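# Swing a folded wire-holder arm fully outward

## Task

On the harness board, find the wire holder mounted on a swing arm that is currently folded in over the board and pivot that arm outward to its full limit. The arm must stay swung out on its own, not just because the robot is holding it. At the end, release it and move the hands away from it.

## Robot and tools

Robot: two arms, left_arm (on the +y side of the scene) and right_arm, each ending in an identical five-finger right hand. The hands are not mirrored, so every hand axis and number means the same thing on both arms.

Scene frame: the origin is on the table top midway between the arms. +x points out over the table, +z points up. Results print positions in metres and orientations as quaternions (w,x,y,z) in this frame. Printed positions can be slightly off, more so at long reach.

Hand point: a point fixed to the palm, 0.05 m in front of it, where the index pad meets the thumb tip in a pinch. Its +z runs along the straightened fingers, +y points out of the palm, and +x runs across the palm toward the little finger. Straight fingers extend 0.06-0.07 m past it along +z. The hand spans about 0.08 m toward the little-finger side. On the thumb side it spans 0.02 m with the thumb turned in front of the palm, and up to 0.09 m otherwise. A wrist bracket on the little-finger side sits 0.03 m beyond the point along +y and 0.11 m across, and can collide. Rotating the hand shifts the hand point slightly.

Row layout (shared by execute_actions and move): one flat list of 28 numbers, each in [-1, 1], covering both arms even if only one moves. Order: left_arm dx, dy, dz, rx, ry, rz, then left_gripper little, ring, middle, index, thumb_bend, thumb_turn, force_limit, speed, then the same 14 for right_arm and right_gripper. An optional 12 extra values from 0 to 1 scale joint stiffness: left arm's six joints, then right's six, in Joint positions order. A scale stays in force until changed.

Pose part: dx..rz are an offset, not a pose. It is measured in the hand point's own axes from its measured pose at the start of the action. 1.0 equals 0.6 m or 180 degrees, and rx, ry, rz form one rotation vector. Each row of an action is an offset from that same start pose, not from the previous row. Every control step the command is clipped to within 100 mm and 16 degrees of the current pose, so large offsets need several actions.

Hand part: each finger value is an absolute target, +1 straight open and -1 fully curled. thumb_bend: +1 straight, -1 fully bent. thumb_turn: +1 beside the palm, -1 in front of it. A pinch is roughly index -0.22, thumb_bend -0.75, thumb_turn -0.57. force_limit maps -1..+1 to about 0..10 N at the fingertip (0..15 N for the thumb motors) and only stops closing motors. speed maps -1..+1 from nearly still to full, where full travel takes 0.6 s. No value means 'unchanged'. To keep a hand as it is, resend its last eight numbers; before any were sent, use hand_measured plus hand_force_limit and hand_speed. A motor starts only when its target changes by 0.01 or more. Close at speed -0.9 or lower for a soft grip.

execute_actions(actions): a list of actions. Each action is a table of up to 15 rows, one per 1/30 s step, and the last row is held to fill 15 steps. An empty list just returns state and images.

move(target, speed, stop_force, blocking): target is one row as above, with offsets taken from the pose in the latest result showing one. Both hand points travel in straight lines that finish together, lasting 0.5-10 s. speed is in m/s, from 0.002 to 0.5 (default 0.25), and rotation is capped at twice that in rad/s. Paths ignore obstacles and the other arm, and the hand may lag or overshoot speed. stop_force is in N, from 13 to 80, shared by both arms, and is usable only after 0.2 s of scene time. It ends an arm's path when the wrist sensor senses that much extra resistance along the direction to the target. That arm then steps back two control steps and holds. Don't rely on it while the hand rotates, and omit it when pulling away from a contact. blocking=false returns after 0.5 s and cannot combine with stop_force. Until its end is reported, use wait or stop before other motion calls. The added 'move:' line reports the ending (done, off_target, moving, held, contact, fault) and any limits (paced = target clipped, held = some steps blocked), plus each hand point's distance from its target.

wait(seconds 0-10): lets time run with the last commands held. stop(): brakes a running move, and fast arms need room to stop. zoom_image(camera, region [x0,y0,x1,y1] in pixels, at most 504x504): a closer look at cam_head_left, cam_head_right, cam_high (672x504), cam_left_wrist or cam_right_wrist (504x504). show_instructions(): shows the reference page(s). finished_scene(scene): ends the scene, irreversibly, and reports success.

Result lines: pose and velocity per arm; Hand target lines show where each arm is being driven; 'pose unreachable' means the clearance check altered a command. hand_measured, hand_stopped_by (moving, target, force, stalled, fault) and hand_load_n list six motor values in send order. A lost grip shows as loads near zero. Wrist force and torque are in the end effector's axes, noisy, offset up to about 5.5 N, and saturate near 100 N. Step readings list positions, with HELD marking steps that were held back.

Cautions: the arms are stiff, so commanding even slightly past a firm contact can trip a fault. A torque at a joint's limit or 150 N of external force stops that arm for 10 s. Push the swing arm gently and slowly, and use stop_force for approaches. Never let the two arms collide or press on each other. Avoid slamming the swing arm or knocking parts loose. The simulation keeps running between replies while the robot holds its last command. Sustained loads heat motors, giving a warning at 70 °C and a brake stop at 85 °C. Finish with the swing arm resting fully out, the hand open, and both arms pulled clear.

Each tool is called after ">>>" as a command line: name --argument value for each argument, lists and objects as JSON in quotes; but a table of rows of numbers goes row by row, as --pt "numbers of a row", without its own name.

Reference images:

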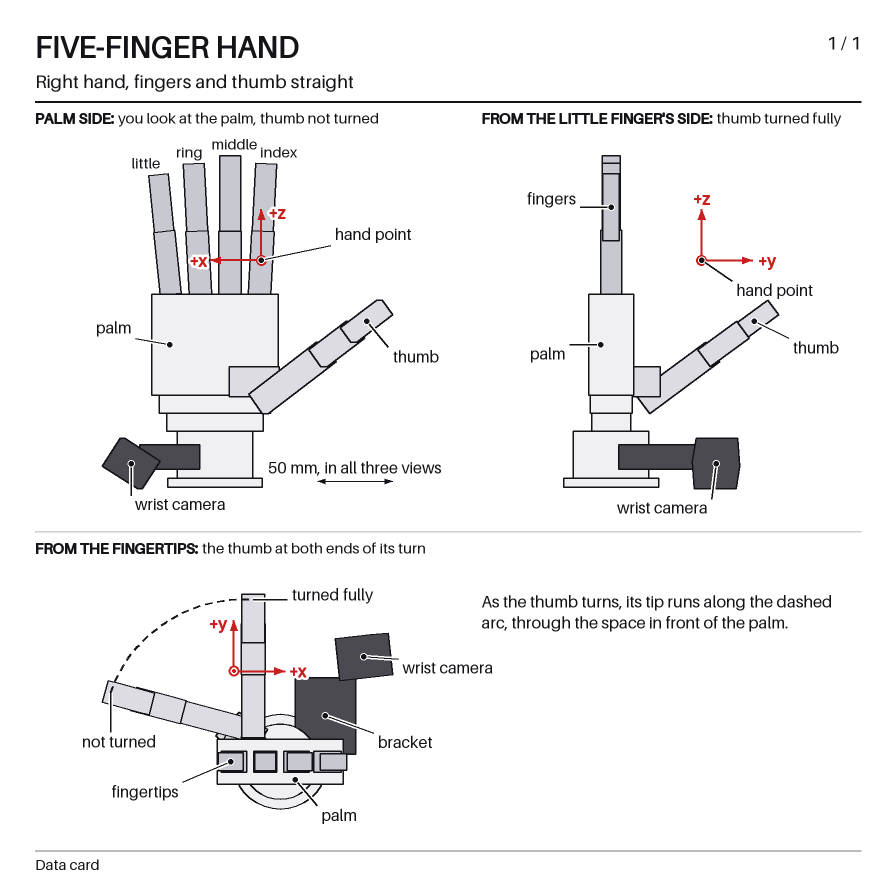

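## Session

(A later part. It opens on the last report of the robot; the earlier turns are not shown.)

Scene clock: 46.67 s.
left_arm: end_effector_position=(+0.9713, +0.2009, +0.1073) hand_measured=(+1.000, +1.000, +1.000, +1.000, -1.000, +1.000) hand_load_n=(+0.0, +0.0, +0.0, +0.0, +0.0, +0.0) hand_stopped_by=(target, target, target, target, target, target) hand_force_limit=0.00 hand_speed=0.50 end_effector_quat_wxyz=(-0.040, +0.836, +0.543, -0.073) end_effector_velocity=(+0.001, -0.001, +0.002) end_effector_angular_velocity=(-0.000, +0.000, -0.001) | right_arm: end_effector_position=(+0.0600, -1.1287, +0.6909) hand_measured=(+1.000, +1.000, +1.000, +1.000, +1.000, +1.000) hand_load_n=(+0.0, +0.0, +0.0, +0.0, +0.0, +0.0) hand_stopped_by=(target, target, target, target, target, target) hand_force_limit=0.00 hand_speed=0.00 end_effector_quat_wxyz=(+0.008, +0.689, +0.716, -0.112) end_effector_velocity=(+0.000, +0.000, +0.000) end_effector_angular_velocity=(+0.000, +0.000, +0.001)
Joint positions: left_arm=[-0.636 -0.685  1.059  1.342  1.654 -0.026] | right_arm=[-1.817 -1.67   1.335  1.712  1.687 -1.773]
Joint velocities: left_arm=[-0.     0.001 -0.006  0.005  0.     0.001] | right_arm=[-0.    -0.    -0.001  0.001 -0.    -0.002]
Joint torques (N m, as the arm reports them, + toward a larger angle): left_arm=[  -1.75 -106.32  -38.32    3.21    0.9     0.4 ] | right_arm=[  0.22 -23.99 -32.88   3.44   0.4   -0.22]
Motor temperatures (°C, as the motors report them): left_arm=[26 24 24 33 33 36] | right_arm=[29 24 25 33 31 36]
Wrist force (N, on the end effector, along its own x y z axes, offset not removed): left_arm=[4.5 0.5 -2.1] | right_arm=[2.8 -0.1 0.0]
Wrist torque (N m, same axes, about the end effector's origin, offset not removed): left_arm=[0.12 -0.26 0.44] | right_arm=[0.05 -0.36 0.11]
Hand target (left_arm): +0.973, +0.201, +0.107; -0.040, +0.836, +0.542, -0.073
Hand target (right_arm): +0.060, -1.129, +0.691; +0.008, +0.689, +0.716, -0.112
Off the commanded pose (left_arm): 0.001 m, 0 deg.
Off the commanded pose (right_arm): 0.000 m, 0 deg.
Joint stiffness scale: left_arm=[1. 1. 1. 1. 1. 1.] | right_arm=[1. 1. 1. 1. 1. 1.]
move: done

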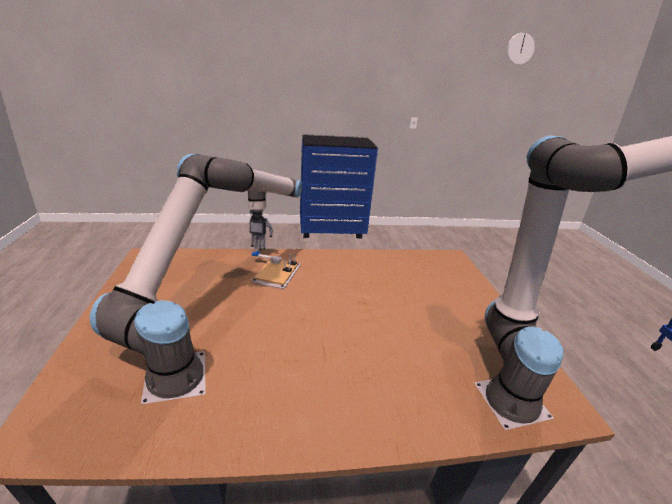

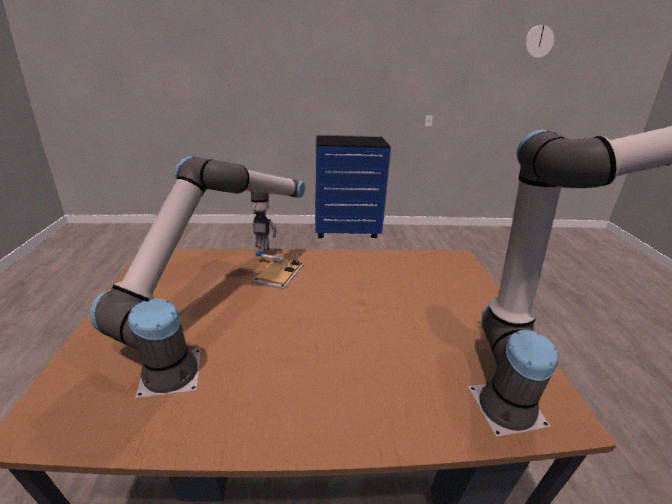

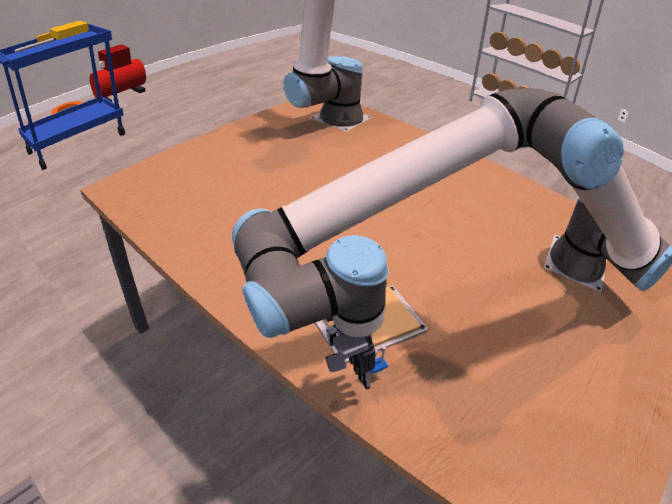

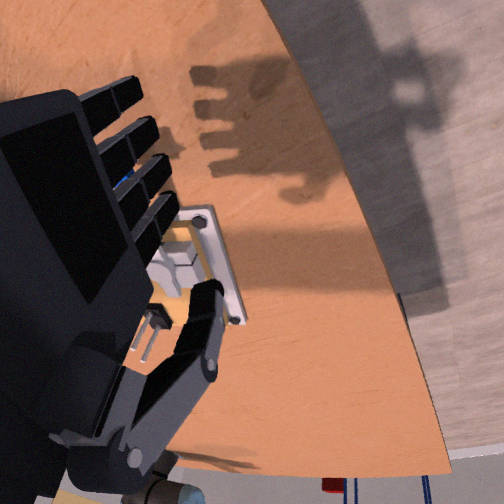

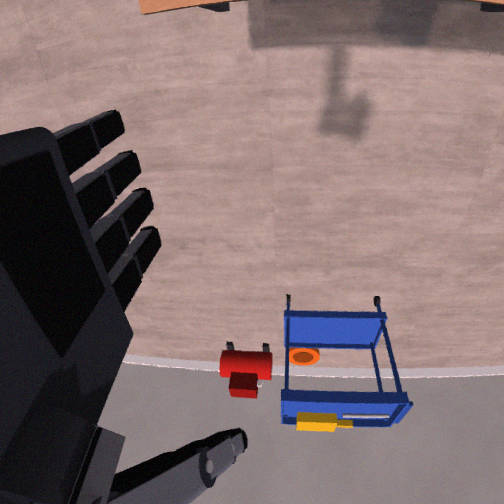

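>>> move --target '[0,-0.03,-0.2,0,0,0,1,1,1,1,-1,1,0,0.5,0,0,0,0,0,0,1,1,1,1,1,1,0,0]' --speed 0.1

>>> move --target '[0,-0.3,-0.1,0,0,0,1,1,1,1,-1,1,0,0.5,0,0,0,0,0,0,1,1,1,1,1,1,0,0]'

Scene clock: 48.73 s.
left_arm: end_effector_position=(+0.9733, +0.2083, +0.2276) hand_measured=(+1.000, +1.000, +1.000, +1.000, -1.000, +1.000) hand_load_n=(+0.0, +0.0, +0.0, +0.0, +0.0, +0.0) hand_stopped_by=(target, target, target, target, target, target) hand_force_limit=0.00 hand_speed=0.50 end_effector_quat_wxyz=(-0.040, +0.836, +0.542, -0.074) end_effector_velocity=(-0.001, +0.001, +0.000) end_effector_angular_velocity=(+0.004, +0.006, -0.000) | right_arm: end_effector_position=(+0.0600, -1.1287, +0.6909) hand_measured=(+1.000, +1.000, +1.000, +1.000, +1.000, +1.000) hand_load_n=(+0.0, +0.0, +0.0, +0.0, +0.0, +0.0) hand_stopped_by=(target, target, target, target, target, target) hand_force_limit=0.00 hand_speed=0.00 end_effector_quat_wxyz=(+0.008, +0.689, +0.716, -0.112) end_effector_velocity=(-0.000, -0.000, +0.000) end_effector_angular_velocity=(-0.001, -0.000, -0.000)
Joint positions: left_arm=[-0.627 -0.751  0.961  1.508  1.654 -0.017] | right_arm=[-1.817 -1.67   1.335  1.712  1.687 -1.773]
Joint velocities: left_arm=[ 0.     0.     0.     0.007 -0.001  0.001] | right_arm=[-0.    -0.    -0.    -0.001 -0.    -0.   ]
Joint torques (N m, as the arm reports them, + toward a larger angle): left_arm=[   0.   -106.42  -42.2     4.37   -0.69    0.26] | right_arm=[ -0.53 -24.51 -33.02   3.64   0.5   -0.09]
Motor temperatures (°C, as the motors report them): left_arm=[26 24 24 33 33 36] | right_arm=[29 24 25 33 31 36]
Wrist force (N, on the end effector, along its own x y z axes, offset not removed): left_arm=[1.7 1.3 -0.6] | right_arm=[2.0 0.0 -0.7]
Wrist torque (N m, same axes, about the end effector's origin, offset not removed): left_arm=[0.17 -0.21 0.25] | right_arm=[0.12 -0.28 0.06]
Hand target (left_arm): +0.975, +0.210, +0.228; -0.040, +0.836, +0.543, -0.073
Hand target (right_arm): +0.060, -1.129, +0.691; +0.008, +0.689, +0.716, -0.112
Off the commanded pose (left_arm): 0.002 m, 0 deg.
Off the commanded pose (right_arm): 0.000 m, 0 deg.
Joint stiffness scale: left_arm=[1. 1. 1. 1. 1. 1.] | right_arm=[1. 1. 1. 1. 1. 1.]
move: done

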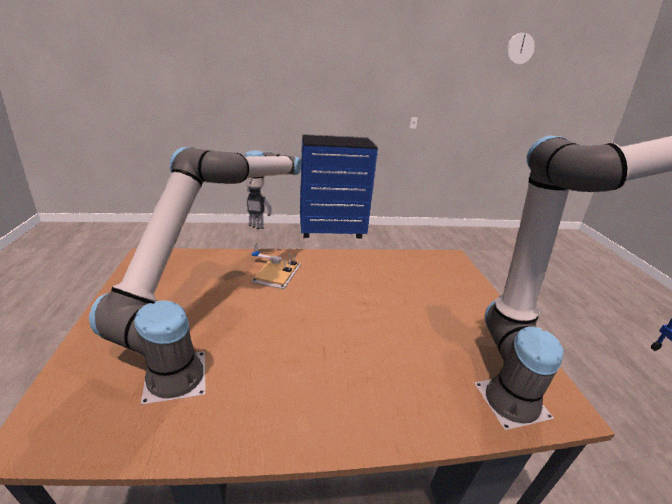

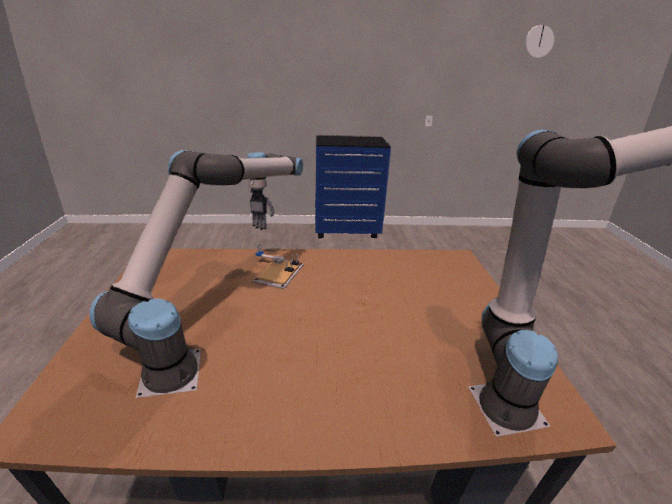

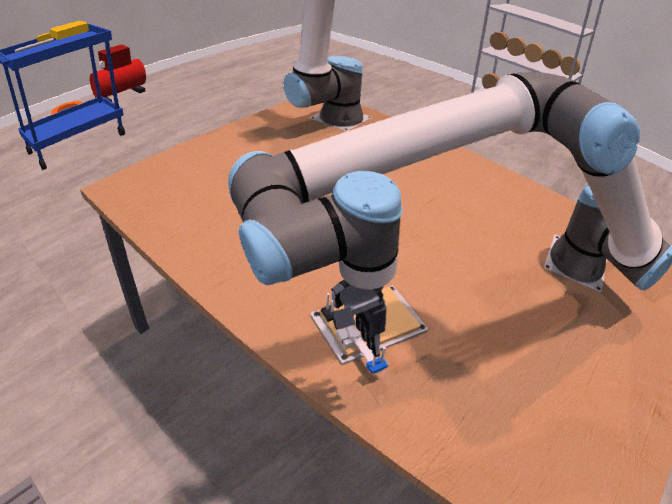

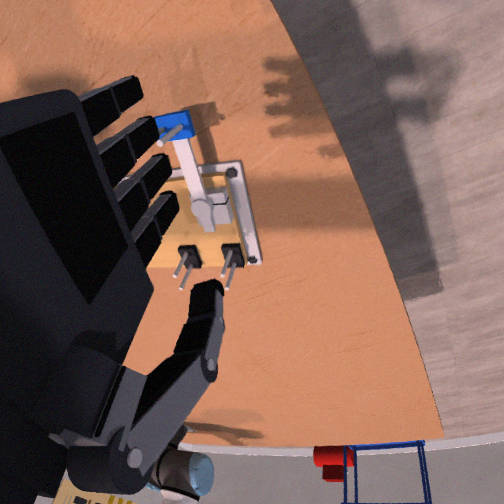

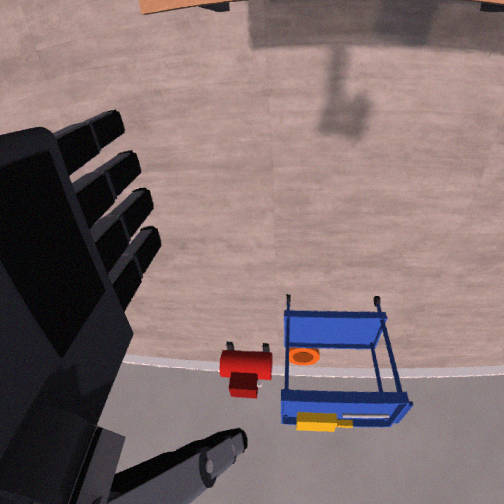

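Scene clock: 50.27 s.
left_arm: end_effector_position=(+0.8219, +0.2819, +0.3147) hand_measured=(+1.000, +1.000, +1.000, +1.000, -1.000, +1.000) hand_load_n=(+0.0, +0.0, +0.0, +0.0, +0.0, +0.0) hand_stopped_by=(target, target, target, target, target, target) hand_force_limit=0.00 hand_speed=0.50 end_effector_quat_wxyz=(-0.039, +0.836, +0.542, -0.073) end_effector_velocity=(-0.000, -0.000, -0.000) end_effector_angular_velocity=(+0.000, -0.000, +0.001) | right_arm: end_effector_position=(+0.0600, -1.1287, +0.6909) hand_measured=(+1.000, +1.000, +1.000, +1.000, +1.000, +1.000) hand_load_n=(+0.0, +0.0, +0.0, +0.0, +0.0, +0.0) hand_stopped_by=(target, target, target, target, target, target) hand_force_limit=0.00 hand_speed=0.00 end_effector_quat_wxyz=(+0.008, +0.689, +0.716, -0.112) end_effector_velocity=(-0.000, -0.000, +0.001) end_effector_angular_velocity=(-0.001, +0.001, -0.001)
Joint positions: left_arm=[-0.624 -1.082  1.355  1.441  1.654 -0.014] | right_arm=[-1.817 -1.67   1.335  1.712  1.687 -1.773]
Joint velocities: left_arm=[-0.    -0.     0.    -0.     0.    -0.001] | right_arm=[-0.     0.    -0.001 -0.     0.     0.   ]
Joint torques (N m, as the arm reports them, + toward a larger angle): left_arm=[ -2.98 -82.64 -33.94   3.45   0.55  -0.66] | right_arm=[  0.49 -23.6  -33.45   3.53   0.57   0.05]
Motor temperatures (°C, as the motors report them): left_arm=[26 24 24 33 33 36] | right_arm=[29 24 25 33 31 36]
Wrist force (N, on the end effector, along its own x y z axes, offset not removed): left_arm=[1.7 -0.8 -2.5] | right_arm=[3.9 0.6 0.6]
Wrist torque (N m, same axes, about the end effector's origin, offset not removed): left_arm=[0.00 0.02 0.25] | right_arm=[0.01 -0.56 0.16]
Hand target (left_arm): +0.821, +0.283, +0.313; -0.040, +0.836, +0.542, -0.074
Hand target (right_arm): +0.060, -1.129, +0.691; +0.008, +0.689, +0.716, -0.112
Off the commanded pose (left_arm): 0.002 m, 0 deg.
Off the commanded pose (right_arm): 0.000 m, 0 deg.
Joint stiffness scale: left_arm=[1. 1. 1. 1. 1. 1.] | right_arm=[1. 1. 1. 1. 1. 1.]
move: done

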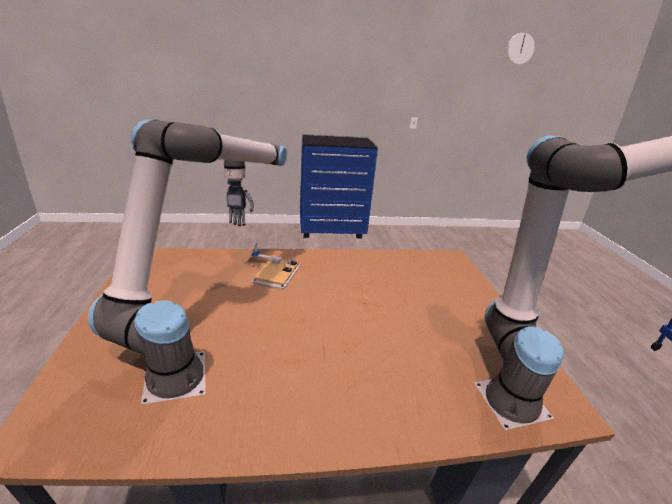

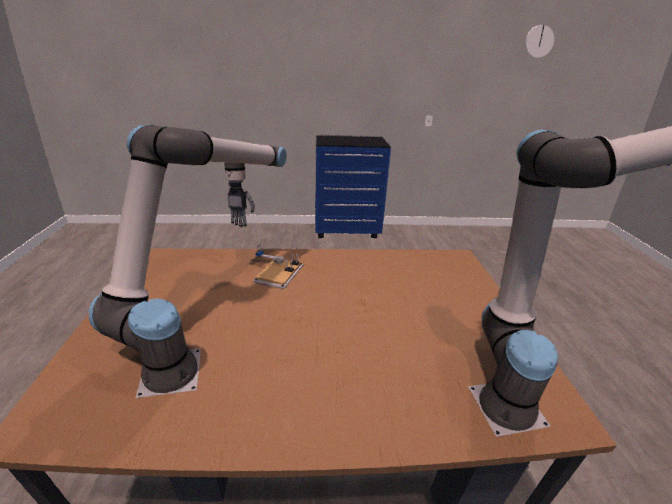

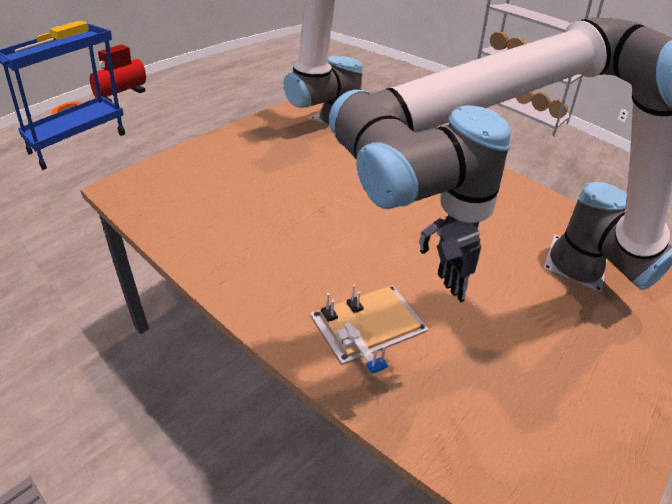

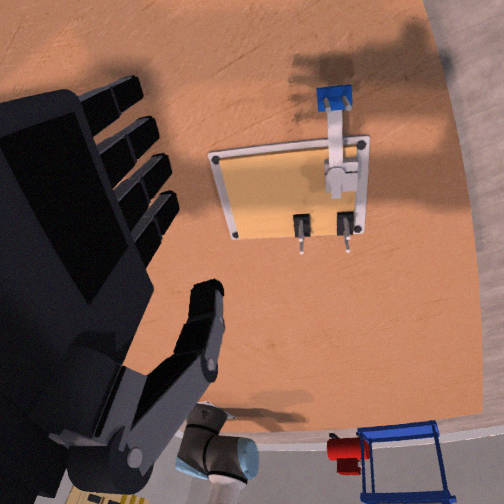

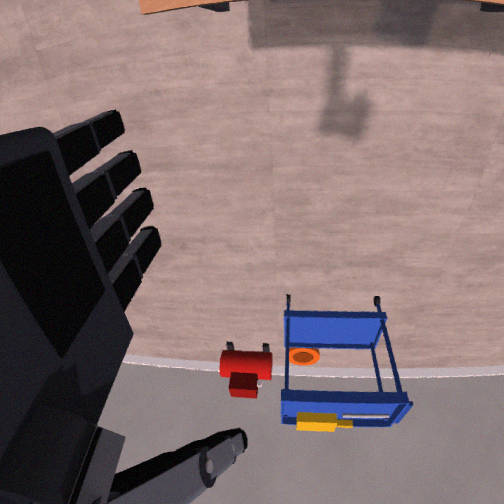

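>>> finished_scene --scene 1

The scene is finished: the task was done.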